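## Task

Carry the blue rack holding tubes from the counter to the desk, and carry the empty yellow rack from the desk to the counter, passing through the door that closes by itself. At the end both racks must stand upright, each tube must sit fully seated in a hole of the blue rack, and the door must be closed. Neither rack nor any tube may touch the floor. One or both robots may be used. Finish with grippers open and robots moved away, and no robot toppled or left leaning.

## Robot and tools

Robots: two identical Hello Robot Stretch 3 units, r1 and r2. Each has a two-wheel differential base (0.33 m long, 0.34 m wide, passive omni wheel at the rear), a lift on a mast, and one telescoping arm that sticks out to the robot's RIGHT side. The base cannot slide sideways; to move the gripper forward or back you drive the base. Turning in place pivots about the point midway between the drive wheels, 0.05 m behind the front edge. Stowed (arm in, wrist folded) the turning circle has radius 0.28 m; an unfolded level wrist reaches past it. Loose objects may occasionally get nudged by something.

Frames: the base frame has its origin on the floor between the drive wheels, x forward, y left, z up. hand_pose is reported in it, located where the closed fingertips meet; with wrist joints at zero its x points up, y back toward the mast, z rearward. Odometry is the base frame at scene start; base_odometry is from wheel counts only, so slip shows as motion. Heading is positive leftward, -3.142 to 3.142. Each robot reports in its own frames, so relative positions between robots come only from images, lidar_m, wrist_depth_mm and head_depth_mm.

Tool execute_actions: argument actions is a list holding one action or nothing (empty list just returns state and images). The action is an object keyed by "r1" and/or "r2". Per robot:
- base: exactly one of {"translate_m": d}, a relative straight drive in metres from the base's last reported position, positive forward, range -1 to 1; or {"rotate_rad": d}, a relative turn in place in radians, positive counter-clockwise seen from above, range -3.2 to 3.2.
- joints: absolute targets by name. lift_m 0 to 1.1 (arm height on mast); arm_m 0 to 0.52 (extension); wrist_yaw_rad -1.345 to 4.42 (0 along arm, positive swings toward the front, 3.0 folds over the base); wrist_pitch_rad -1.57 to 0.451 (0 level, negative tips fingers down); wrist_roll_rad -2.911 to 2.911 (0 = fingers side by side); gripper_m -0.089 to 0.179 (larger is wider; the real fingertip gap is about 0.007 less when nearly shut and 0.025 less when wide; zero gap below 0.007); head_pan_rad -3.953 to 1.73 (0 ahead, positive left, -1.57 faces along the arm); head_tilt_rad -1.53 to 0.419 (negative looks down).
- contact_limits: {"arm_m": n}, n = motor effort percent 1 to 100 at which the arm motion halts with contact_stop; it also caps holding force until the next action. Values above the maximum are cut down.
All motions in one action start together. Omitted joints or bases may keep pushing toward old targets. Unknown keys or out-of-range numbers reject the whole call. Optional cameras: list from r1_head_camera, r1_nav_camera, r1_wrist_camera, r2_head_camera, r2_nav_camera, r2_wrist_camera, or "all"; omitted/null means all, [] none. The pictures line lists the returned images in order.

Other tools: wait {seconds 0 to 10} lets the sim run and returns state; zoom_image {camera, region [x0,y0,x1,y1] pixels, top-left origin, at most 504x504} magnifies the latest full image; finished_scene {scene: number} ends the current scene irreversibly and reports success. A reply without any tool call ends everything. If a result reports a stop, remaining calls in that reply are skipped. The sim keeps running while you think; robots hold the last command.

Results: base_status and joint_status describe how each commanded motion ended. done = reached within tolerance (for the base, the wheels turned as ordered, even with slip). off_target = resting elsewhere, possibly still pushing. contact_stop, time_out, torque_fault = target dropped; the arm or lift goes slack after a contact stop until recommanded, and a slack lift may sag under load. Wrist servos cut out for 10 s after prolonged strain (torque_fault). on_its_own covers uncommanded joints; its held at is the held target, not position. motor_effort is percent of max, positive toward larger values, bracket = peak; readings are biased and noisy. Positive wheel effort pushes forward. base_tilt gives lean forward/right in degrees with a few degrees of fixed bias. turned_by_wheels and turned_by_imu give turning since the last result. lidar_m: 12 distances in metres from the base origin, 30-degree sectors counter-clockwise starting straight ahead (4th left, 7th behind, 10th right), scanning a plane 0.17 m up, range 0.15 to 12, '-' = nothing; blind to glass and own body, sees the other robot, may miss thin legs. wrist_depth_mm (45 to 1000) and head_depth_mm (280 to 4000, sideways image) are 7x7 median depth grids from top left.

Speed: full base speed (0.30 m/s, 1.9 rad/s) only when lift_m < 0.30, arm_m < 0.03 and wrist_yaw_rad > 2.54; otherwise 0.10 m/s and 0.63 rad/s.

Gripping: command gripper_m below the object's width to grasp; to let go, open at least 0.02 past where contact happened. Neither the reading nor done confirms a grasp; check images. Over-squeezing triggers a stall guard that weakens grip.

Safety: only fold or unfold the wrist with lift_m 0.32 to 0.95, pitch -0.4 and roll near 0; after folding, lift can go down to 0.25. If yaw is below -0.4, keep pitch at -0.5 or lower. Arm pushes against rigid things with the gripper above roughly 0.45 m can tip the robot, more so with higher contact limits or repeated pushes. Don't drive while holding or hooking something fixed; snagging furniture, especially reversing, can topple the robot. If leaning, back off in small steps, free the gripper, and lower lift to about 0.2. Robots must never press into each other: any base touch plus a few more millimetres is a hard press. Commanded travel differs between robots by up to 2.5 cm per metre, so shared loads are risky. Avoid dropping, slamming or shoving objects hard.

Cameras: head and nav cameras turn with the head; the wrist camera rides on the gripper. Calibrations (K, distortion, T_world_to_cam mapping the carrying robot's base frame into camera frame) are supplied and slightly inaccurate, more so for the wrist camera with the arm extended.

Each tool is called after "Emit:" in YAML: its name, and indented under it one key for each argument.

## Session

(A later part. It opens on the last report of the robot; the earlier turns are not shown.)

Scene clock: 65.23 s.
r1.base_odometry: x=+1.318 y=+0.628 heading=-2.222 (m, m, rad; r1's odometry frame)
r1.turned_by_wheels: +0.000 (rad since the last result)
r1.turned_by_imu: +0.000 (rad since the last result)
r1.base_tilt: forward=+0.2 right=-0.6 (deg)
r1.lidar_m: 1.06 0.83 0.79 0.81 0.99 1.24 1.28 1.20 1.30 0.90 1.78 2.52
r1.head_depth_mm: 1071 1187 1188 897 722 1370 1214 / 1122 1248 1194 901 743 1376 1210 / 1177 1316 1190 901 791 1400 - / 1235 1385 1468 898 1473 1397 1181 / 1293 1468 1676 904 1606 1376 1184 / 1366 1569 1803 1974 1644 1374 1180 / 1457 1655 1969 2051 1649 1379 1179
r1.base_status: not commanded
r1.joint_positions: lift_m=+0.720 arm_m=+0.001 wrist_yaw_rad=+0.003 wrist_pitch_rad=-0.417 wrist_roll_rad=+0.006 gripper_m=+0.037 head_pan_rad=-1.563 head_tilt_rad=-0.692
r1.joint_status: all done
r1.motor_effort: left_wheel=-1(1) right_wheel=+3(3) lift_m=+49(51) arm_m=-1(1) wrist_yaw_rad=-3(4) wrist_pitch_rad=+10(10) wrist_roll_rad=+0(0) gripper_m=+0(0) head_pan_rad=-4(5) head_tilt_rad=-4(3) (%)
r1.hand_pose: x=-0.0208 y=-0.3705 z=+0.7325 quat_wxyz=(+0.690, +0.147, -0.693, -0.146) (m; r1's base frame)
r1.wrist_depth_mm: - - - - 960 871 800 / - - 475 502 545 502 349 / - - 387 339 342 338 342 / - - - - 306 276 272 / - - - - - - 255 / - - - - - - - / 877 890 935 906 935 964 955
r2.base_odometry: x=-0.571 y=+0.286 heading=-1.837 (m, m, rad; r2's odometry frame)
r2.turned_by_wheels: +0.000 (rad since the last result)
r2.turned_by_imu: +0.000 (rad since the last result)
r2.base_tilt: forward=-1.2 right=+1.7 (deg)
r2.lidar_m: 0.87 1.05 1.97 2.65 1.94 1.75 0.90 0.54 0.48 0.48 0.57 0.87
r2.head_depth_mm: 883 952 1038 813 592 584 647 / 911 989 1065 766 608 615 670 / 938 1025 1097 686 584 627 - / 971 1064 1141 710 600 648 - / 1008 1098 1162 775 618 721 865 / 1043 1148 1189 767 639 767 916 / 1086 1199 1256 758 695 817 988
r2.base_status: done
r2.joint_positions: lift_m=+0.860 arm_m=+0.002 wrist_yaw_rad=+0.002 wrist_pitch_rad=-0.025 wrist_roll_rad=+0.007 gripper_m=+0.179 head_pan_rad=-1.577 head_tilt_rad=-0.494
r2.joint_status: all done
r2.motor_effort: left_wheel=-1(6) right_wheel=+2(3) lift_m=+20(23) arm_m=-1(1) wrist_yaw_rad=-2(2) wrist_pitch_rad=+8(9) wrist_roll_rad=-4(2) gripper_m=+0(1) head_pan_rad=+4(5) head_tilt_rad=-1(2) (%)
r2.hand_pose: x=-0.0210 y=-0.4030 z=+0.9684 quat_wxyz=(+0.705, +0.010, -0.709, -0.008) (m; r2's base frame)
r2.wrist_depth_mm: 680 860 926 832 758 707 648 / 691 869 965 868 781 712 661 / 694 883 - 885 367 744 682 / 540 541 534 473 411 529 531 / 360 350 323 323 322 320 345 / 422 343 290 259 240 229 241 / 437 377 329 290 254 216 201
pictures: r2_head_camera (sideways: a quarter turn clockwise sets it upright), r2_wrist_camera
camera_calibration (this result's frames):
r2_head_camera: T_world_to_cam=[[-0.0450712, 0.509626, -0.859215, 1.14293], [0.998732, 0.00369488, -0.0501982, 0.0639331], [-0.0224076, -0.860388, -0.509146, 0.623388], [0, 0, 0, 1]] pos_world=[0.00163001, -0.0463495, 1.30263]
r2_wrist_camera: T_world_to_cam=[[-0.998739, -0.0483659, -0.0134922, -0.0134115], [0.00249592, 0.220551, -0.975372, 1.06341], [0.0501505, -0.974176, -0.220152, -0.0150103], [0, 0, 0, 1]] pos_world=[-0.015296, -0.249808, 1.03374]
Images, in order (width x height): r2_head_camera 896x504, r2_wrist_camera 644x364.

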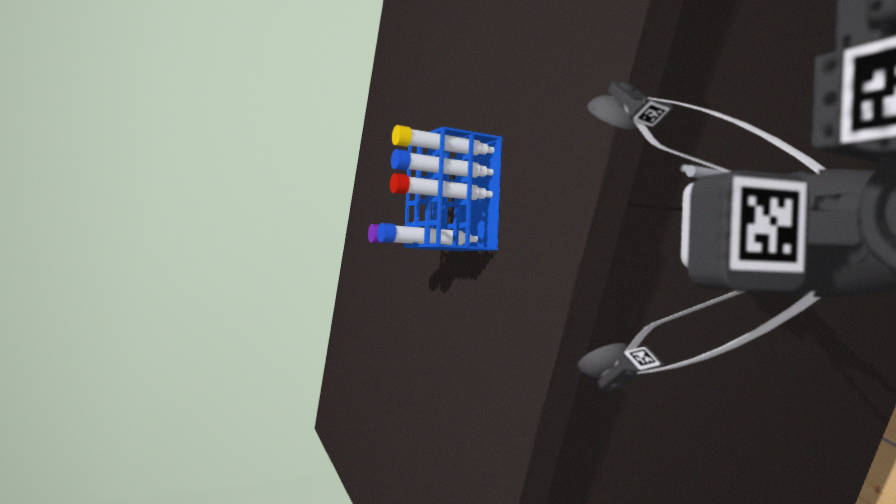

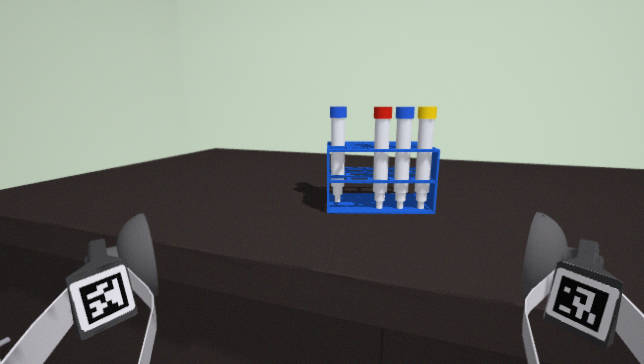

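Emit:
execute_actions:
  actions:
    - {"r1":{"base":{"translate_m":-0.32},"joints":{"lift_m":0.68,"wrist_pitch_rad":0,"wrist_roll_rad":0,"gripper_m":0.179}},"r2":{"base":{"translate_m":-0.052},"joints":{"arm_m":0.15,"lift_m":0.84}}}
  cameras: ["r2_wrist_camera","r2_head_camera","r1_wrist_camera","r1_head_camera"]

Scene clock: 76.37 s.
r1.base_odometry: x=+1.512 y=+0.883 heading=-2.222 (m, m, rad; r1's odometry frame)
r1.turned_by_wheels: +0.000 (rad since the last result)
r1.turned_by_imu: +0.001 (rad since the last result)
r1.base_tilt: forward=+0.1 right=-0.8 (deg)
r1.lidar_m: 1.28 0.98 0.87 0.90 1.00 0.95 0.99 0.90 1.15 0.93 0.94 2.80
r1.head_depth_mm: 949 1047 1133 899 722 604 1177 / 991 1096 1170 900 723 611 1202 / 1036 1157 1193 899 723 650 1192 / 1091 1223 1197 901 723 1303 1156 / 1150 1297 1196 902 725 1343 1179 / 1212 1373 1196 904 747 1338 1180 / 1280 1470 1659 904 792 1376 1185
r1.base_status: done
r1.joint_positions: lift_m=+0.680 arm_m=+0.001 wrist_yaw_rad=+0.003 wrist_pitch_rad=-0.021 wrist_roll_rad=+0.004 gripper_m=+0.179 head_pan_rad=-1.563 head_tilt_rad=-0.692
r1.joint_status: all done
r1.motor_effort: left_wheel=+0(5) right_wheel=+3(3) lift_m=+26(45) arm_m=-1(1) wrist_yaw_rad=-2(2) wrist_pitch_rad=+12(13) wrist_roll_rad=-2(2) gripper_m=+0(99) head_pan_rad=-5(5) head_tilt_rad=-4(3) (%)
r1.hand_pose: x=-0.0207 y=-0.4017 z=+0.7898 quat_wxyz=(+0.706, +0.009, -0.708, -0.007) (m; r1's base frame)
r1.wrist_depth_mm: - - - - 877 764 695 / - - - - 888 760 712 / - - - - 896 802 733 / - 690 645 675 888 800 739 / 391 379 352 368 439 469 484 / - 256 267 278 286 293 307 / - 218 203 207 214 209 226
r2.base_odometry: x=-0.557 y=+0.336 heading=-1.837 (m, m, rad; r2's odometry frame)
r2.turned_by_wheels: +0.000 (rad since the last result)
r2.turned_by_imu: +0.000 (rad since the last result)
r2.base_tilt: forward=-1.3 right=+1.7 (deg)
r2.lidar_m: 0.92 1.10 2.09 2.66 1.90 1.70 0.87 0.52 0.46 0.47 0.55 0.92
r2.head_depth_mm: 869 941 1025 816 605 - - / 895 972 1046 805 612 - 706 / 928 1005 1086 686 628 - 742 / 954 1040 1118 684 648 - 776 / 989 1087 1152 775 616 694 823 / 1030 1129 1185 767 635 739 880 / 1067 1175 1170 757 669 786 952
r2.base_status: done
r2.joint_positions: lift_m=+0.840 arm_m=+0.150 wrist_yaw_rad=+0.001 wrist_pitch_rad=-0.024 wrist_roll_rad=+0.006 gripper_m=+0.179 head_pan_rad=-1.577 head_tilt_rad=-0.494
r2.joint_status: all done
r2.motor_effort: left_wheel=-1(6) right_wheel=+1(4) lift_m=+20(20) arm_m=+5(7) wrist_yaw_rad=-1(2) wrist_pitch_rad=+8(8) wrist_roll_rad=-3(4) gripper_m=+1(1) head_pan_rad=+5(4) head_tilt_rad=-2(1) (%)
r2.hand_pose: x=-0.0213 y=-0.5502 z=+0.9487 quat_wxyz=(+0.705, +0.009, -0.709, -0.008) (m; r2's base frame)
r2.wrist_depth_mm: 675 816 764 693 633 574 534 / 694 852 788 705 628 592 550 / 699 869 813 252 269 609 566 / 455 451 400 237 232 447 445 / 271 294 263 244 245 270 292 / 205 188 192 193 192 192 203 / - 150 150 150 150 150 143
pictures: r1_head_camera (sideways: a quarter turn clockwise sets it upright), r1_wrist_camera, r2_head_camera (sideways: a quarter turn clockwise sets it upright), r2_wrist_camera
camera_calibration (this result's frames):
r1_head_camera: T_world_to_cam=[[0.0197928, 0.619784, -0.784523, 1.04099], [0.999064, -0.0424461, -0.00832748, 0.0017674], [-0.0384612, -0.783624, -0.620044, 0.755897], [0, 0, 0, 1]] pos_world=[0.00670276, -0.0527761, 1.28539]
r1_wrist_camera: T_world_to_cam=[[-0.998945, 0.0127603, 0.0441132, -0.0576663], [-0.0415392, 0.158457, -0.986492, 0.878621], [-0.019578, -0.987283, -0.15776, -0.106409], [0, 0, 0, 1]] pos_world=[-0.0231915, -0.243544, 0.852509]
r2_head_camera: T_world_to_cam=[[-0.0450713, 0.509626, -0.859215, 1.14293], [0.998732, 0.00369512, -0.0501982, 0.0639331], [-0.0224074, -0.860388, -0.509146, 0.623388], [0, 0, 0, 1]] pos_world=[0.00163002, -0.0463495, 1.30263]
r2_wrist_camera: T_world_to_cam=[[-0.998794, -0.0473184, -0.0130919, -0.020875], [0.00238811, 0.219519, -0.975605, 1.07628], [0.049038, -0.97446, -0.219141, -0.163872], [0, 0, 0, 1]] pos_world=[-0.0153841, -0.396938, 1.01384]
Images, in order (width x height): r1_head_camera 896x504, r1_wrist_camera 644x364, r2_head_camera 896x504, r2_wrist_camera 644x364.

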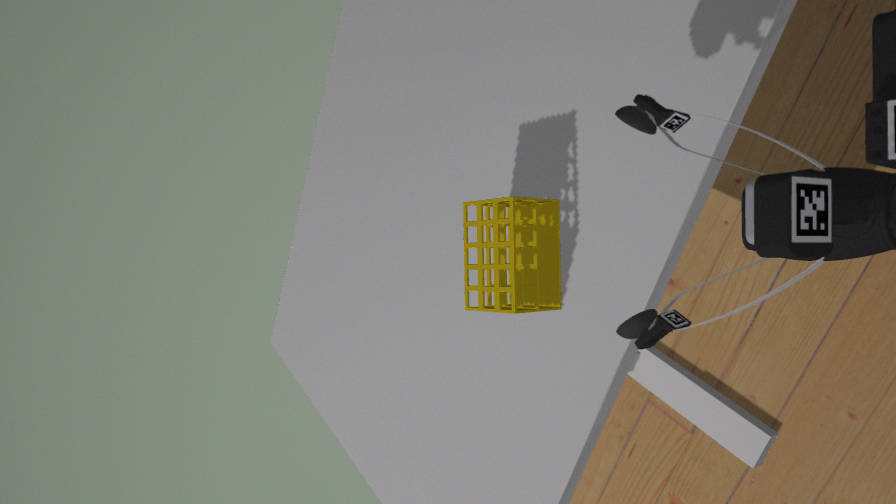

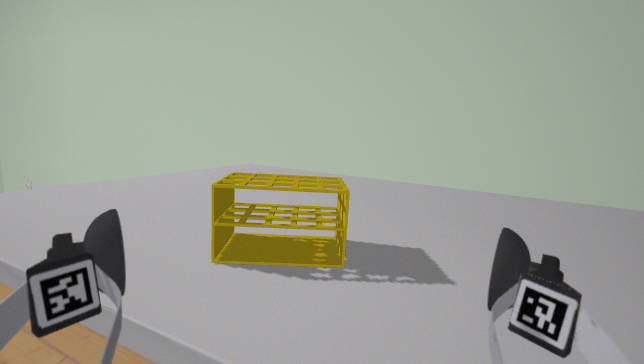

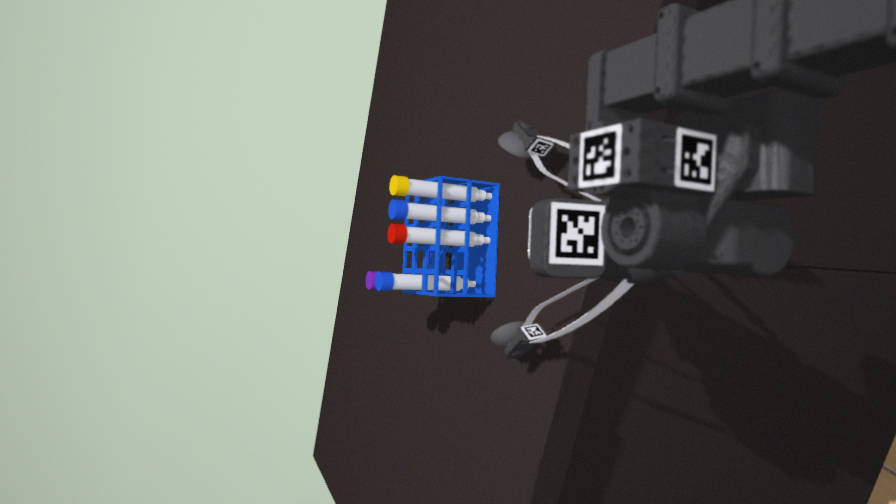

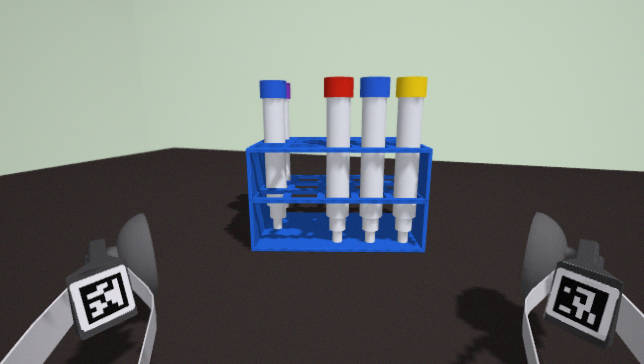

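Emit:
execute_actions:
  actions:
    - {"r1":{"base":{"translate_m":0.03},"joints":{"lift_m":0.66,"arm_m":0.1}},"r2":{"joints":{"arm_m":0.27}}}
  cameras: ["r2_wrist_camera","r2_head_camera","r1_wrist_camera","r1_head_camera"]

Scene clock: 83.17 s.
r1.base_odometry: x=+1.494 y=+0.859 heading=-2.222 (m, m, rad; r1's odometry frame)
r1.turned_by_wheels: +0.000 (rad since the last result)
r1.turned_by_imu: -0.001 (rad since the last result)
r1.base_tilt: forward=+0.4 right=-0.8 (deg)
r1.lidar_m: 1.26 0.97 0.86 0.88 1.03 0.98 1.01 0.93 1.16 0.92 1.60 2.78
r1.head_depth_mm: 958 1058 1134 898 722 604 1204 / 1002 1114 1185 900 722 633 - / 1046 1169 1190 901 722 633 - / 1099 1240 1193 901 725 1336 1160 / 1159 1316 1196 901 744 1369 1180 / 1228 1396 1260 903 767 1342 1179 / 1296 1495 1711 904 1515 1383 1183
r1.base_status: done
r1.joint_positions: lift_m=+0.660 arm_m=+0.100 wrist_yaw_rad=+0.002 wrist_pitch_rad=-0.020 wrist_roll_rad=+0.004 gripper_m=+0.179 head_pan_rad=-1.563 head_tilt_rad=-0.692
r1.joint_status: all done
r1.motor_effort: left_wheel=-1(3) right_wheel=+2(7) lift_m=+26(25) arm_m=+4(5) wrist_yaw_rad=+0(1) wrist_pitch_rad=+12(12) wrist_roll_rad=-2(2) gripper_m=+0(0) head_pan_rad=-4(5) head_tilt_rad=-3(4) (%)
r1.hand_pose: x=-0.0208 y=-0.5004 z=+0.7700 quat_wxyz=(+0.706, +0.008, -0.708, -0.006) (m; r1's base frame)
r1.wrist_depth_mm: - - - 930 829 726 648 / - - - 907 804 737 661 / - - - 975 833 739 676 / - 589 519 488 778 715 668 / 335 320 277 259 307 401 414 / - 219 222 228 233 250 262 / 157 168 170 176 180 177 191
r2.base_odometry: x=-0.557 y=+0.336 heading=-1.837 (m, m, rad; r2's odometry frame)
r2.turned_by_wheels: +0.000 (rad since the last result)
r2.turned_by_imu: +0.012 (rad since the last result)
r2.base_tilt: forward=-1.3 right=+1.6 (deg)
r2.lidar_m: 0.92 1.12 2.14 2.66 1.89 1.70 0.85 0.52 0.46 0.46 0.55 0.91
r2.head_depth_mm: 871 941 1024 809 603 - - / 898 971 1050 839 - 614 689 / 928 1010 1094 689 - 629 731 / 960 1049 1125 693 - 658 777 / 997 1096 1151 736 614 704 833 / 1036 1138 1177 762 635 751 900 / 1075 1191 1157 753 681 802 977
r2.base_status: not commanded
r2.joint_positions: lift_m=+0.841 arm_m=+0.270 wrist_yaw_rad=+0.000 wrist_pitch_rad=+0.014 wrist_roll_rad=+0.012 gripper_m=+0.179 head_pan_rad=-1.576 head_tilt_rad=-0.499
r2.joint_status: all done
r2.motor_effort: left_wheel=+0(18) right_wheel=+2(28) lift_m=+13(20) arm_m=+6(32) wrist_yaw_rad=+0(4) wrist_pitch_rad=-3(34) wrist_roll_rad=-7(11) gripper_m=+1(1) head_pan_rad=+4(4) head_tilt_rad=+0(1) (%)
r2.hand_pose: x=-0.0214 y=-0.6710 z=+0.9586 quat_wxyz=(+0.703, -0.004, -0.711, +0.005) (m; r2's base frame)
r2.wrist_depth_mm: 642 730 661 591 535 493 454 / 645 759 671 607 540 500 465 / 656 774 656 603 132 514 478 / 634 585 156 145 135 514 479 / 322 350 154 139 139 142 339 / 228 213 148 139 142 192 228 / - 167 156 155 154 158 156
pictures: r1_head_camera (sideways: a quarter turn clockwise sets it upright), r1_wrist_camera, r2_head_camera (sideways: a quarter turn clockwise sets it upright), r2_wrist_camera
camera_calibration (this result's frames):
r1_head_camera: T_world_to_cam=[[0.0197931, 0.619784, -0.784523, 1.04099], [0.999064, -0.0424465, -0.00832748, 0.0017674], [-0.0384615, -0.783624, -0.620044, 0.755897], [0, 0, 0, 1]] pos_world=[0.00670274, -0.0527761, 1.28539]
r1_wrist_camera: T_world_to_cam=[[-0.998922, 0.01338, 0.0444505, -0.0556338], [-0.0417941, 0.157501, -0.986634, 0.874398], [-0.0202022, -0.987428, -0.156772, -0.20782], [0, 0, 0, 1]] pos_world=[-0.0232275, -0.342181, 0.832603]
r2_head_camera: T_world_to_cam=[[-0.0453299, 0.513733, -0.856752, 1.13972], [0.998732, 0.00448693, -0.0501514, 0.0638718], [-0.0219202, -0.857938, -0.513285, 0.62877], [0, 0, 0, 1]] pos_world=[0.00165554, -0.046355, 1.3024]
r2_wrist_camera: T_world_to_cam=[[-0.998729, -0.0475106, -0.0168227, -0.0230987], [0.00784868, 0.183097, -0.983063, 1.09533], [0.0497861, -0.981946, -0.182492, -0.319575], [0, 0, 0, 1]] pos_world=[-0.0157558, -0.515455, 1.01807]
Images, in order (width x height): r1_head_camera 896x504, r1_wrist_camera 644x364, r2_head_camera 896x504, r2_wrist_camera 644x364.

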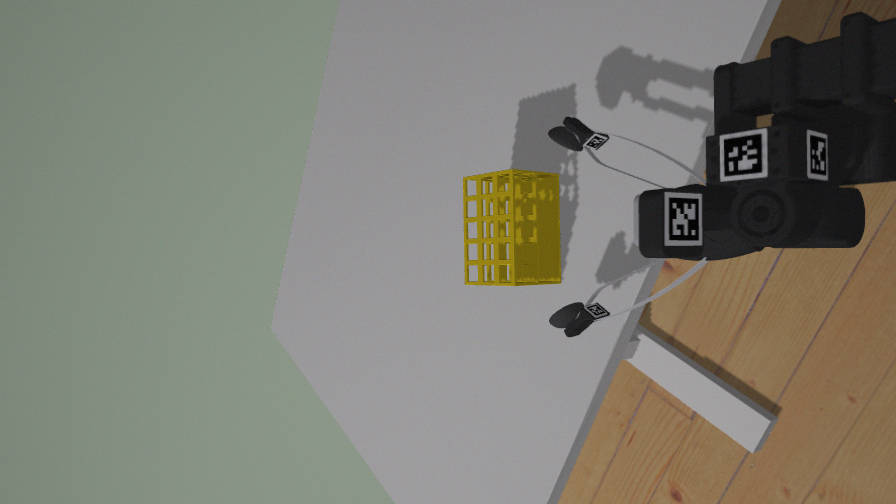

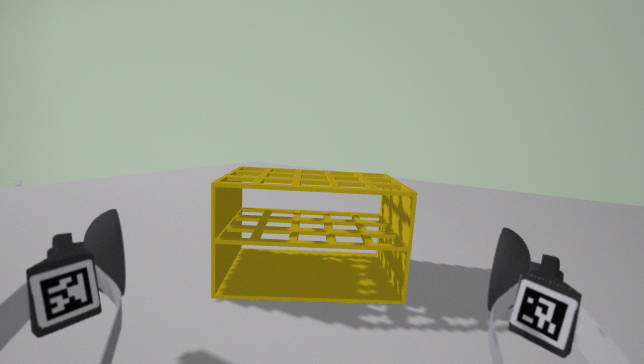

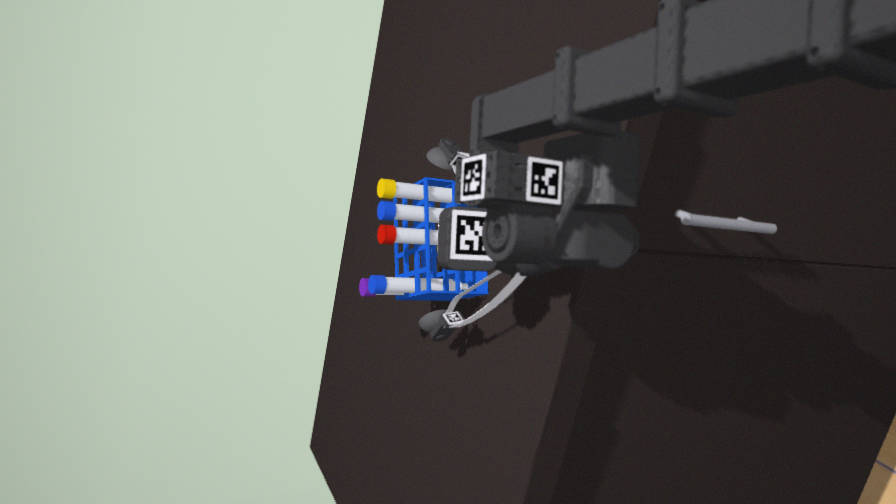

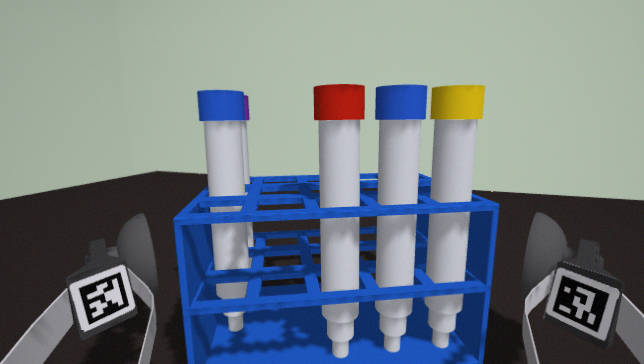

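Emit:
execute_actions:
  actions:
    - {"r1":{"joints":{"lift_m":0.70}},"r2":{"joints":{"lift_m":0.88}}}
  cameras: []

Emit:
execute_actions:
  actions:
    - {"r1":{"joints":{"wrist_pitch_rad":-0.18}},"r2":{"joints":{"wrist_pitch_rad":-0.18}}}
  cameras: ["r2_wrist_camera","r1_wrist_camera"]

Scene clock: 90.13 s.
r1.base_odometry: x=+1.494 y=+0.859 heading=-2.222 (m, m, rad; r1's odometry frame)
r1.turned_by_wheels: +0.000 (rad since the last result)
r1.turned_by_imu: -0.001 (rad since the last result)
r1.base_tilt: forward=+0.1 right=-0.8 (deg)
r1.lidar_m: 1.26 0.98 0.86 0.88 1.03 0.98 1.01 0.93 1.16 0.92 1.60 2.77
r1.head_depth_mm: 958 1056 1135 899 721 617 - / 1004 1109 1182 897 711 648 - / 1047 1172 1190 898 723 - 1133 / 1103 1239 1193 898 736 1323 1156 / 1162 1315 1195 901 724 1373 1177 / 1225 1397 1254 904 767 1348 1181 / 1300 1488 1717 903 1514 1378 1189
r1.base_status: not commanded
r1.joint_positions: lift_m=+0.700 arm_m=+0.100 wrist_yaw_rad=+0.002 wrist_pitch_rad=-0.019 wrist_roll_rad=+0.004 gripper_m=+0.179 head_pan_rad=-1.563 head_tilt_rad=-0.692
r1.joint_status: all done
r1.motor_effort: left_wheel=-1(1) right_wheel=+2(3) lift_m=+49(51) arm_m=+4(4) wrist_yaw_rad=-1(2) wrist_pitch_rad=+12(12) wrist_roll_rad=-2(2) gripper_m=+0(0) head_pan_rad=-4(4) head_tilt_rad=-4(3) (%)
r1.hand_pose: x=-0.0208 y=-0.5004 z=+0.8092 quat_wxyz=(+0.706, +0.008, -0.708, -0.006) (m; r1's base frame)
r1.wrist_depth_mm: - - - 915 797 736 652 / - - - 925 828 715 648 / - - - 966 866 733 684 / - - 867 917 840 767 677 / 443 432 284 287 503 548 557 / - 296 260 275 300 340 351 / 211 226 229 232 235 240 260
r2.base_odometry: x=-0.557 y=+0.336 heading=-1.837 (m, m, rad; r2's odometry frame)
r2.turned_by_wheels: +0.000 (rad since the last result)
r2.turned_by_imu: +0.001 (rad since the last result)
r2.base_tilt: forward=-1.3 right=+1.7 (deg)
r2.lidar_m: 0.92 1.11 2.14 2.67 1.89 1.70 0.85 0.52 0.46 0.47 0.55 0.92
r2.head_depth_mm: 870 938 1022 812 - - - / 893 974 1049 891 540 600 686 / 926 1011 1082 - 546 629 728 / 964 1052 1122 692 581 656 778 / 997 1089 1151 731 615 705 833 / 1033 1135 1174 761 636 750 902 / 1076 1184 1158 753 680 800 972
r2.base_status: not commanded
r2.joint_positions: lift_m=+0.880 arm_m=+0.270 wrist_yaw_rad=+0.000 wrist_pitch_rad=-0.017 wrist_roll_rad=+0.007 gripper_m=+0.179 head_pan_rad=-1.576 head_tilt_rad=-0.499
r2.joint_status: all done
r2.motor_effort: left_wheel=+0(0) right_wheel=+0(2) lift_m=+25(25) arm_m=+5(7) wrist_yaw_rad=+0(0) wrist_pitch_rad=+5(6) wrist_roll_rad=-4(7) gripper_m=+0(1) head_pan_rad=+4(4) head_tilt_rad=+1(0) (%)
r2.hand_pose: x=-0.0214 y=-0.6704 z=+0.9900 quat_wxyz=(+0.705, +0.006, -0.709, -0.006) (m; r2's base frame)
r2.wrist_depth_mm: 650 731 649 586 538 492 451 / 647 755 676 616 552 503 464 / 657 767 698 632 571 519 476 / 644 636 500 135 135 522 484 / 376 410 159 155 140 375 405 / 276 263 146 144 143 240 282 / 200 208 158 150 148 199 198
pictures: none
No camera images: the call's "cameras" was empty. Leave "cameras" out to get every camera's image.

Scene clock: 91.00 s.
r1.base_odometry: x=+1.494 y=+0.859 heading=-2.222 (m, m, rad; r1's odometry frame)
r1.turned_by_wheels: +0.000 (rad since the last result)
r1.turned_by_imu: +0.000 (rad since the last result)
r1.base_tilt: forward=+0.3 right=-0.7 (deg)
r1.lidar_m: 1.26 0.97 0.86 0.88 1.03 0.98 1.01 0.94 1.16 0.92 1.59 2.77
r1.head_depth_mm: 957 1055 1141 899 721 619 - / 1002 1111 1179 898 723 649 - / 1050 1176 1197 899 728 - 1126 / 1101 1239 1194 903 729 1339 1153 / 1159 1308 1195 901 745 1371 1183 / 1224 1398 1251 902 766 1340 1185 / 1298 1491 1716 904 1515 1374 1187
r1.base_status: not commanded
r1.joint_positions: lift_m=+0.700 arm_m=+0.100 wrist_yaw_rad=+0.002 wrist_pitch_rad=-0.195 wrist_roll_rad=+0.004 gripper_m=+0.179 head_pan_rad=-1.563 head_tilt_rad=-0.692
r1.joint_status: all done
r1.motor_effort: left_wheel=-1(1) right_wheel=+2(2) lift_m=+49(49) arm_m=+5(5) wrist_yaw_rad=-2(1) wrist_pitch_rad=+9(11) wrist_roll_rad=-2(2) gripper_m=+0(0) head_pan_rad=-5(4) head_tilt_rad=-3(4) (%)
r1.hand_pose: x=-0.0209 y=-0.4914 z=+0.7650 quat_wxyz=(+0.703, +0.070, -0.705, -0.068) (m; r1's base frame)
r1.wrist_depth_mm: - - - 872 768 698 622 / - - - 894 814 732 649 / - 653 696 737 811 708 660 / 353 367 277 260 290 450 479 / 264 261 248 258 270 301 310 / - 199 205 212 216 220 228 / 154 163 166 170 173 171 182
r2.base_odometry: x=-0.557 y=+0.336 heading=-1.837 (m, m, rad; r2's odometry frame)
r2.turned_by_wheels: +0.000 (rad since the last result)
r2.turned_by_imu: +0.000 (rad since the last result)
r2.base_tilt: forward=-1.3 right=+1.7 (deg)
r2.lidar_m: 0.92 1.11 2.14 2.66 1.89 1.69 0.85 0.52 0.46 0.46 0.55 0.91
r2.head_depth_mm: 868 940 1023 811 - - - / 900 974 1051 893 540 601 685 / 928 1011 1079 - 545 627 731 / 959 1051 1123 699 578 657 777 / 996 1091 1155 749 615 704 834 / 1039 1140 1168 758 635 751 901 / 1080 1191 1154 752 679 802 975
r2.base_status: not commanded
r2.joint_positions: lift_m=+0.880 arm_m=+0.270 wrist_yaw_rad=+0.000 wrist_pitch_rad=-0.196 wrist_roll_rad=+0.007 gripper_m=+0.179 head_pan_rad=-1.576 head_tilt_rad=-0.499
r2.joint_status: all done
r2.motor_effort: left_wheel=+0(0) right_wheel=+0(0) lift_m=+24(24) arm_m=+5(5) wrist_yaw_rad=+0(0) wrist_pitch_rad=+5(6) wrist_roll_rad=-4(4) gripper_m=+0(1) head_pan_rad=+4(4) head_tilt_rad=+0(1) (%)
r2.hand_pose: x=-0.0214 y=-0.6613 z=+0.9450 quat_wxyz=(+0.702, +0.069, -0.706, -0.070) (m; r2's base frame)
r2.wrist_depth_mm: 636 708 637 568 520 473 444 / 652 740 139 118 121 481 461 / 560 515 171 129 130 442 470 / 324 321 142 133 136 290 310 / 234 246 159 159 145 207 240 / 193 180 165 165 164 173 187 / - 151 147 151 150 149 143
pictures: r1_wrist_camera, r2_wrist_camera
camera_calibration (this result's frames):
r1_wrist_camera: T_world_to_cam=[[-0.998901, 0.00553034, 0.0465483, -0.0610514], [-0.0421828, 0.327026, -0.944074, 0.91879], [-0.0204435, -0.944999, -0.326433, -0.0490864], [0, 0, 0, 1]] pos_world=[-0.0232307, -0.346517, 0.854223]
r2_wrist_camera: T_world_to_cam=[[-0.998812, -0.0437999, -0.0213725, -0.0161518], [0.00293478, 0.383684, -0.92346, 1.15637], [0.0486478, -0.922425, -0.3831, -0.0835404], [0, 0, 0, 1]] pos_world=[-0.0154623, -0.521449, 1.03551]
Images, in order (width x height): r1_wrist_camera 644x364, r2_wrist_camera 644x364.

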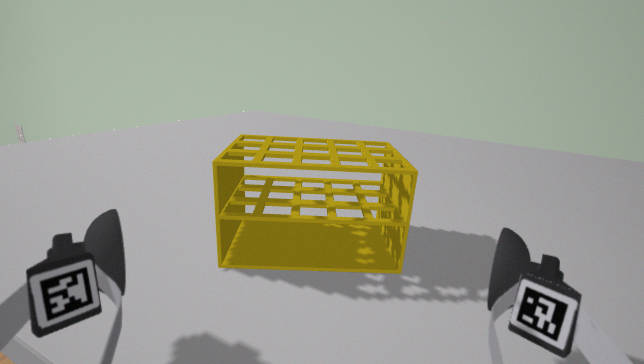

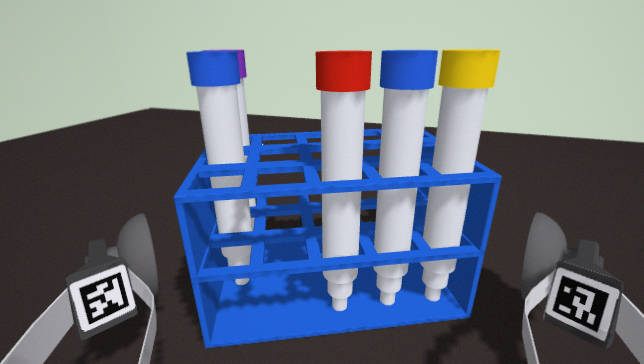

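Emit:
execute_actions:
  actions:
    - {"r1":{"joints":{"arm_m":0.22},"contact_limits":{"arm_m":15}},"r2":{"joints":{"arm_m":0.31},"contact_limits":{"arm_m":15}}}
  cameras: ["r2_wrist_camera","r1_wrist_camera","r1_head_camera","r2_head_camera"]

Scene clock: 98.50 s.
r1.base_odometry: x=+1.494 y=+0.859 heading=-2.222 (m, m, rad; r1's odometry frame)
r1.turned_by_wheels: +0.000 (rad since the last result)
r1.turned_by_imu: -0.001 (rad since the last result)
r1.base_tilt: forward=+0.3 right=-0.7 (deg)
r1.lidar_m: 1.26 0.97 0.86 0.88 1.03 0.98 1.01 0.93 1.16 0.92 1.60 2.77
r1.head_depth_mm: 954 1056 1134 898 720 619 - / 1002 1112 1185 899 764 - 1180 / 1055 1172 1189 900 - 1312 1178 / 1100 1236 1193 900 703 1342 1185 / 1163 1318 1194 903 726 1373 1183 / 1222 1397 1248 904 769 1340 1182 / 1299 1492 1721 901 1520 1374 1182
r1.base_status: not commanded
r1.joint_positions: lift_m=+0.700 arm_m=+0.220 wrist_yaw_rad=+0.002 wrist_pitch_rad=-0.196 wrist_roll_rad=+0.004 gripper_m=+0.179 head_pan_rad=-1.563 head_tilt_rad=-0.692
r1.joint_status: all done
r1.motor_effort: left_wheel=-1(1) right_wheel=+2(2) lift_m=+49(49) arm_m=+4(4) wrist_yaw_rad=-1(1) wrist_pitch_rad=+9(9) wrist_roll_rad=-2(2) gripper_m=+0(0) head_pan_rad=-5(5) head_tilt_rad=-3(4) (%)
r1.contact_limits: arm_m 15 (drawing in: default 29, maximum 48; extending or still: default 40, maximum 65)
r1.hand_pose: x=-0.0210 y=-0.6113 z=+0.7648 quat_wxyz=(+0.703, +0.070, -0.705, -0.069) (m; r1's base frame)
r1.wrist_depth_mm: - - 891 751 664 602 547 / - - 925 806 710 636 575 / - - 686 737 721 646 594 / 351 364 328 392 394 448 470 / 263 121 124 126 138 298 306 / - 121 163 153 156 119 228 / 153 136 155 153 137 164 181
r2.base_odometry: x=-0.557 y=+0.336 heading=-1.837 (m, m, rad; r2's odometry frame)
r2.turned_by_wheels: +0.000 (rad since the last result)
r2.turned_by_imu: +0.000 (rad since the last result)
r2.base_tilt: forward=-1.3 right=+1.7 (deg)
r2.lidar_m: 0.92 1.11 2.14 2.67 1.88 1.69 0.85 0.52 0.46 0.47 0.56 0.91
r2.head_depth_mm: 872 938 1021 812 - - - / 896 976 1052 917 560 600 684 / 925 1007 1081 - 556 626 730 / 961 1045 1128 703 575 656 779 / 994 1094 1156 732 615 705 832 / 1036 1141 1166 760 636 749 897 / 1081 1188 1158 751 681 802 971
r2.base_status: not commanded
r2.joint_positions: lift_m=+0.880 arm_m=+0.310 wrist_yaw_rad=+0.000 wrist_pitch_rad=-0.197 wrist_roll_rad=+0.006 gripper_m=+0.179 head_pan_rad=-1.576 head_tilt_rad=-0.499
r2.joint_status: all done
r2.motor_effort: left_wheel=+1(0) right_wheel=+0(0) lift_m=+24(24) arm_m=+5(5) wrist_yaw_rad=+0(1) wrist_pitch_rad=+6(6) wrist_roll_rad=-4(4) gripper_m=+0(1) head_pan_rad=+4(4) head_tilt_rad=+0(1) (%)
r2.contact_limits: arm_m 15 (drawing in: default 30, maximum 49; extending or still: default 41, maximum 67)
r2.hand_pose: x=-0.0214 y=-0.7012 z=+0.9449 quat_wxyz=(+0.702, +0.070, -0.706, -0.070) (m; r2's base frame)
r2.wrist_depth_mm: 628 661 594 538 487 445 414 / 637 720 594 89 86 89 431 / 559 460 143 162 94 99 445 / 322 318 117 112 101 107 308 / 233 107 104 102 106 110 239 / 192 102 130 119 116 118 187 / - 141 129 123 136 136 143
pictures: r1_head_camera (sideways: a quarter turn clockwise sets it upright), r1_wrist_camera, r2_head_camera (sideways: a quarter turn clockwise sets it upright), r2_wrist_camera
camera_calibration (this result's frames):
r1_head_camera: T_world_to_cam=[[0.0197929, 0.619784, -0.784523, 1.04099], [0.999064, -0.0424462, -0.00832748, 0.0017674], [-0.0384613, -0.783624, -0.620044, 0.755897], [0, 0, 0, 1]] pos_world=[0.00670275, -0.0527761, 1.28539]
r1_wrist_camera: T_world_to_cam=[[-0.998893, 0.00584187, 0.0466808, -0.0603821], [-0.0421897, 0.327781, -0.943811, 0.958086], [-0.0208147, -0.944736, -0.327171, -0.161771], [0, 0, 0, 1]] pos_world=[-0.0232611, -0.46652, 0.854144]
r2_head_camera: T_world_to_cam=[[-0.0453299, 0.513733, -0.856752, 1.13972], [0.998732, 0.00448693, -0.0501514, 0.0638718], [-0.0219202, -0.857938, -0.513285, 0.62877], [0, 0, 0, 1]] pos_world=[0.00165554, -0.046355, 1.3024]
r2_wrist_camera: T_world_to_cam=[[-0.998814, -0.043848, -0.0211431, -0.0181516], [0.00267371, 0.384264, -0.92322, 1.17172], [0.0486058, -0.922182, -0.383691, -0.119695], [0, 0, 0, 1]] pos_world=[-0.0154451, -0.561425, 1.03544]
Images, in order (width x height): r1_head_camera 896x504, r1_wrist_camera 644x364, r2_head_camera 896x504, r2_wrist_camera 644x364.

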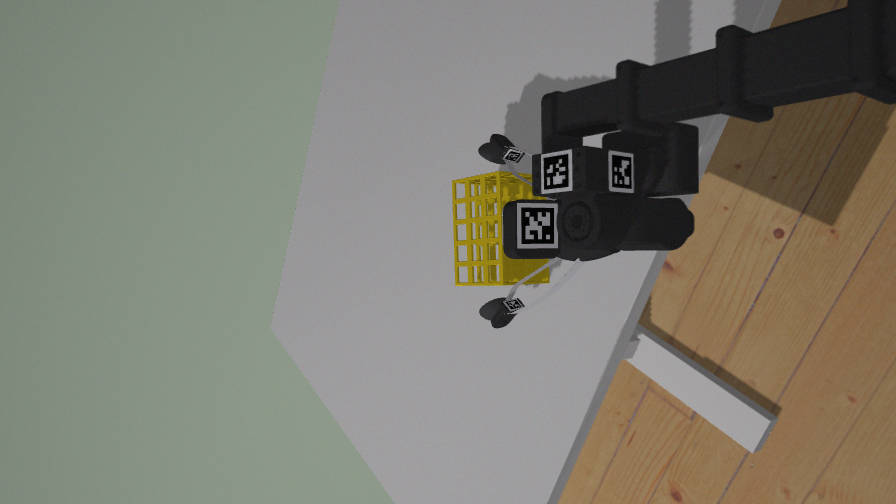

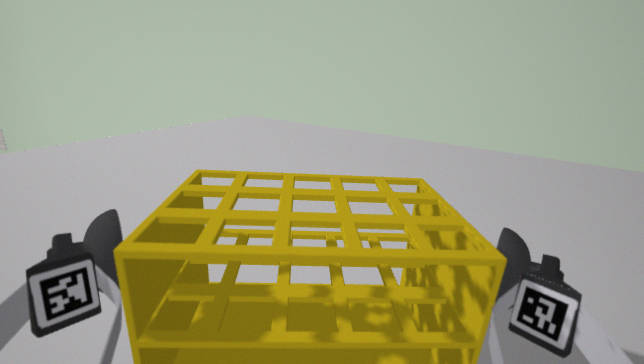

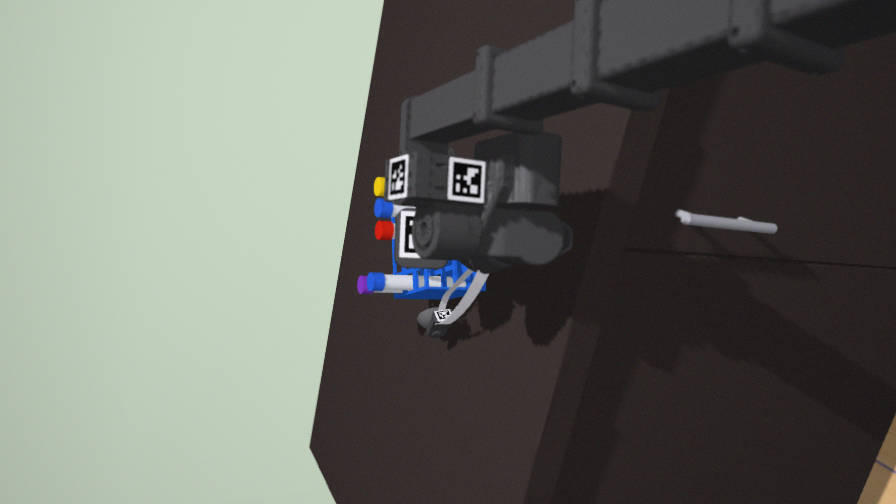

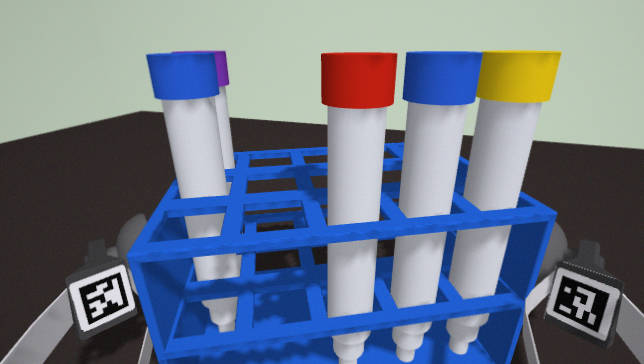

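Emit:
execute_actions:
  actions:
    - {"r1":{"joints":{"arm_m":0.21,"lift_m":0.69}},"r2":{"joints":{"arm_m":0.30}}}
  cameras: []

Emit:
execute_actions:
  actions:
    - {"r1":{"joints":{"gripper_m":0.09}},"r2":{"joints":{"gripper_m":0.09}}}
  cameras: ["r2_wrist_camera","r1_wrist_camera","r1_head_camera","r2_head_camera"]

Scene clock: 103.63 s.
r1.base_odometry: x=+1.494 y=+0.859 heading=-2.222 (m, m, rad; r1's odometry frame)
r1.turned_by_wheels: +0.000 (rad since the last result)
r1.turned_by_imu: -0.001 (rad since the last result)
r1.base_tilt: forward=+0.2 right=-0.8 (deg)
r1.lidar_m: 1.26 0.97 0.86 0.88 1.03 0.98 1.01 0.93 1.16 0.92 1.60 2.78
r1.head_depth_mm: 957 1056 1141 900 722 619 - / 1006 1110 1178 900 764 - 1179 / 1049 1172 1195 898 - 1309 1176 / 1097 1237 1192 902 723 1313 1179 / 1163 1303 1200 900 722 1370 1176 / 1225 1397 1258 904 769 1340 1183 / 1301 1492 1705 905 1517 1372 1179
r1.base_status: not commanded
r1.joint_positions: lift_m=+0.690 arm_m=+0.210 wrist_yaw_rad=+0.002 wrist_pitch_rad=-0.196 wrist_roll_rad=+0.004 gripper_m=+0.179 head_pan_rad=-1.563 head_tilt_rad=-0.692
r1.joint_status: all done
r1.motor_effort: left_wheel=-2(1) right_wheel=+2(3) lift_m=+25(48) arm_m=-5(3) wrist_yaw_rad=-2(2) wrist_pitch_rad=+10(10) wrist_roll_rad=-2(2) gripper_m=+0(0) head_pan_rad=-4(5) head_tilt_rad=-3(4) (%)
r1.hand_pose: x=-0.0210 y=-0.6020 z=+0.7557 quat_wxyz=(+0.703, +0.070, -0.705, -0.069) (m; r1's base frame)
r1.wrist_depth_mm: - - 903 777 676 606 554 / - - 942 805 733 641 578 / - 586 634 695 698 639 590 / 329 330 155 159 168 414 436 / 244 130 166 171 155 243 285 / - 121 141 139 140 129 211 / 143 144 150 154 152 156 168
r2.base_odometry: x=-0.557 y=+0.336 heading=-1.837 (m, m, rad; r2's odometry frame)
r2.turned_by_wheels: +0.000 (rad since the last result)
r2.turned_by_imu: +0.000 (rad since the last result)
r2.base_tilt: forward=-1.3 right=+1.7 (deg)
r2.lidar_m: 0.92 1.11 2.14 2.68 1.88 1.70 0.85 0.52 0.46 0.46 0.56 0.91
r2.head_depth_mm: 868 943 1025 811 - - - / 897 970 1055 918 550 600 685 / 928 1007 1080 - 558 625 729 / 960 1048 1116 706 575 656 777 / 994 1091 1154 730 614 703 834 / 1036 1138 1174 758 636 749 901 / 1074 1190 1152 751 680 801 973
r2.base_status: not commanded
r2.joint_positions: lift_m=+0.880 arm_m=+0.300 wrist_yaw_rad=+0.000 wrist_pitch_rad=-0.197 wrist_roll_rad=+0.006 gripper_m=+0.179 head_pan_rad=-1.576 head_tilt_rad=-0.499
r2.joint_status: all done
r2.motor_effort: left_wheel=+0(1) right_wheel=+0(0) lift_m=+24(25) arm_m=-6(5) wrist_yaw_rad=+0(0) wrist_pitch_rad=+5(6) wrist_roll_rad=-4(4) gripper_m=+0(0) head_pan_rad=+5(4) head_tilt_rad=+0(1) (%)
r2.hand_pose: x=-0.0214 y=-0.6919 z=+0.9449 quat_wxyz=(+0.702, +0.070, -0.706, -0.070) (m; r2's base frame)
r2.wrist_depth_mm: 628 670 596 546 496 454 418 / 640 727 138 97 95 100 436 / 555 508 145 404 104 110 452 / 322 322 124 117 110 115 311 / 234 116 132 114 121 121 239 / 192 108 137 121 125 129 187 / - 146 138 139 142 144 143
pictures: none
No camera images: the call's "cameras" was empty. Leave "cameras" out to get every camera's image.

Scene clock: 105.00 s.
r1.base_odometry: x=+1.494 y=+0.859 heading=-2.222 (m, m, rad; r1's odometry frame)
r1.turned_by_wheels: +0.000 (rad since the last result)
r1.turned_by_imu: +0.000 (rad since the last result)
r1.base_tilt: forward=+0.3 right=-0.8 (deg)
r1.lidar_m: 1.26 0.97 0.86 0.88 1.03 0.98 1.01 0.93 1.16 0.92 1.60 2.78
r1.head_depth_mm: 958 1058 1132 897 722 618 - / 999 1115 1179 898 766 - 1176 / 1049 1172 1188 900 - 1311 1181 / 1101 1238 1193 898 722 1314 1178 / 1165 1315 1195 901 724 1373 1180 / 1222 1399 1254 902 766 1341 1178 / 1303 1483 1711 903 1520 1382 1186
r1.base_status: not commanded
r1.joint_positions: lift_m=+0.690 arm_m=+0.210 wrist_yaw_rad=+0.002 wrist_pitch_rad=-0.196 wrist_roll_rad=+0.004 gripper_m=+0.092 head_pan_rad=-1.563 head_tilt_rad=-0.692
r1.joint_status: all done
r1.motor_effort: left_wheel=-1(1) right_wheel=+2(2) lift_m=+25(25) arm_m=-5(5) wrist_yaw_rad=-1(1) wrist_pitch_rad=+9(10) wrist_roll_rad=-2(2) gripper_m=-30(100) head_pan_rad=-5(4) head_tilt_rad=-4(3) (%)
r1.hand_pose: x=-0.0210 y=-0.6019 z=+0.7557 quat_wxyz=(+0.703, +0.070, -0.705, -0.069) (m; r1's base frame)
r1.wrist_depth_mm: - - 887 784 701 626 557 / - - 981 805 718 626 562 / - 581 621 701 695 640 581 / 329 331 155 158 165 411 442 / 231 146 179 177 158 261 286 / 189 136 170 173 151 202 210 / 143 147 149 153 150 157 168
r2.base_odometry: x=-0.557 y=+0.336 heading=-1.837 (m, m, rad; r2's odometry frame)
r2.turned_by_wheels: +0.000 (rad since the last result)
r2.turned_by_imu: +0.000 (rad since the last result)
r2.base_tilt: forward=-1.3 right=+1.7 (deg)
r2.lidar_m: 0.92 1.11 2.14 2.67 1.89 1.70 0.85 0.52 0.46 0.46 0.55 0.92
r2.head_depth_mm: 871 941 1026 810 - - - / 897 971 1053 918 550 600 682 / 928 1012 1080 - 556 628 729 / 962 1053 1126 714 575 656 779 / 994 1096 1154 734 615 706 833 / 1037 1137 1168 761 635 751 900 / 1081 1186 1158 754 681 802 973
r2.base_status: not commanded
r2.joint_positions: lift_m=+0.880 arm_m=+0.300 wrist_yaw_rad=+0.000 wrist_pitch_rad=-0.197 wrist_roll_rad=+0.005 gripper_m=+0.091 head_pan_rad=-1.576 head_tilt_rad=-0.499
r2.joint_status: all done
r2.motor_effort: left_wheel=+1(1) right_wheel=-1(0) lift_m=+24(24) arm_m=-5(5) wrist_yaw_rad=+0(0) wrist_pitch_rad=+5(5) wrist_roll_rad=-3(4) gripper_m=-28(100) head_pan_rad=+4(3) head_tilt_rad=-1(1) (%)
r2.hand_pose: x=-0.0214 y=-0.6919 z=+0.9449 quat_wxyz=(+0.702, +0.070, -0.705, -0.070) (m; r2's base frame)
r2.wrist_depth_mm: 620 673 605 540 496 454 420 / 645 719 113 575 96 101 437 / 556 509 122 448 105 113 453 / 321 320 125 126 112 117 312 / 234 232 130 116 122 125 229 / 183 - 131 125 125 131 184 / - 145 137 142 145 144 144
pictures: r1_head_camera (sideways: a quarter turn clockwise sets it upright), r1_wrist_camera, r2_head_camera (sideways: a quarter turn clockwise sets it upright), r2_wrist_camera
camera_calibration (this result's frames):
r1_head_camera: T_world_to_cam=[[0.019793, 0.619784, -0.784523, 1.04099], [0.999064, -0.0424463, -0.00832748, 0.0017674], [-0.0384614, -0.783624, -0.620044, 0.755897], [0, 0, 0, 1]] pos_world=[0.00670275, -0.0527761, 1.28539]
r1_wrist_camera: T_world_to_cam=[[-0.99889, 0.0058162, 0.0467512, -0.0600767], [-0.042259, 0.328036, -0.943719, 0.946431], [-0.0208249, -0.944647, -0.327426, -0.15569], [0, 0, 0, 1]] pos_world=[-0.023257, -0.457186, 0.844997]
r2_head_camera: T_world_to_cam=[[-0.0453299, 0.513733, -0.856752, 1.13972], [0.998732, 0.00448705, -0.0501514, 0.0638718], [-0.0219201, -0.857938, -0.513285, 0.62877], [0, 0, 0, 1]] pos_world=[0.00165554, -0.046355, 1.3024]
r2_wrist_camera: T_world_to_cam=[[-0.998833, -0.0441672, -0.0195407, -0.0194819], [0.00106928, 0.384274, -0.923219, 1.16814], [0.048285, -0.922162, -0.383778, -0.111082], [0, 0, 0, 1]] pos_world=[-0.0153446, -0.552181, 1.03543]
Images, in order (width x height): r1_head_camera 896x504, r1_wrist_camera 644x364, r2_head_camera 896x504, r2_wrist_camera 644x364.

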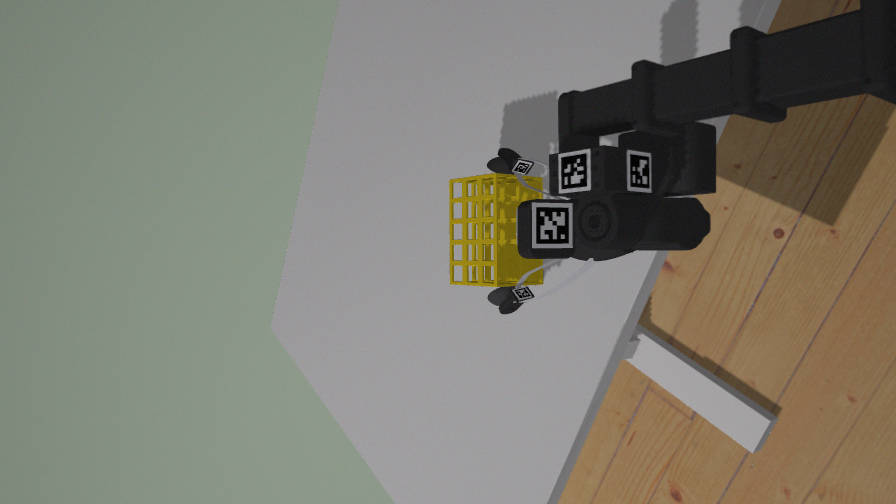

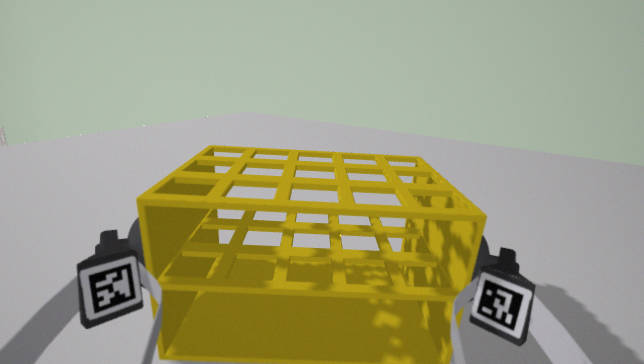

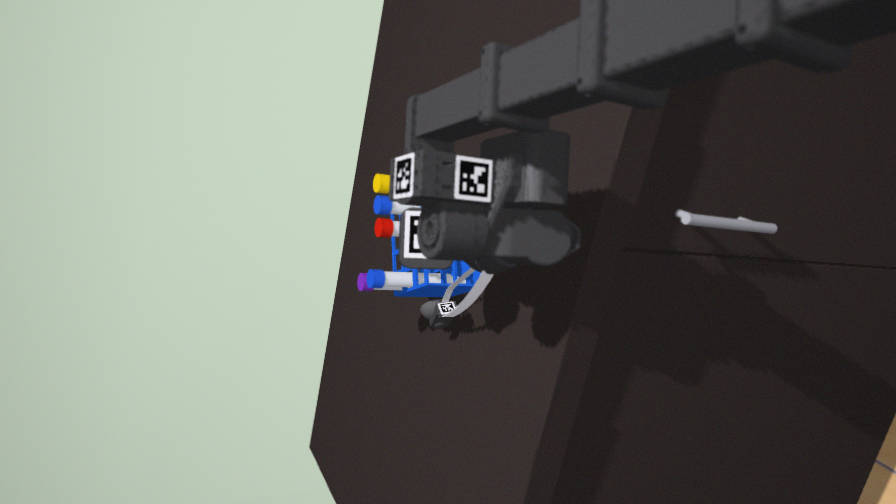

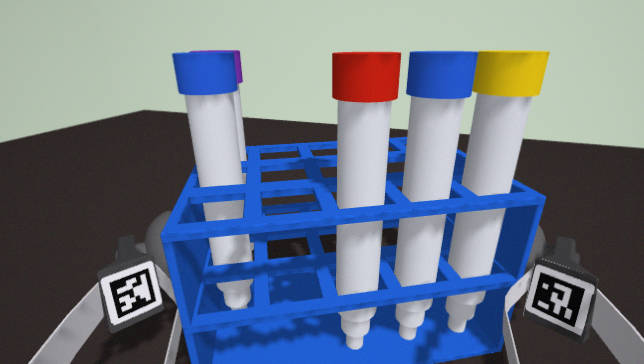

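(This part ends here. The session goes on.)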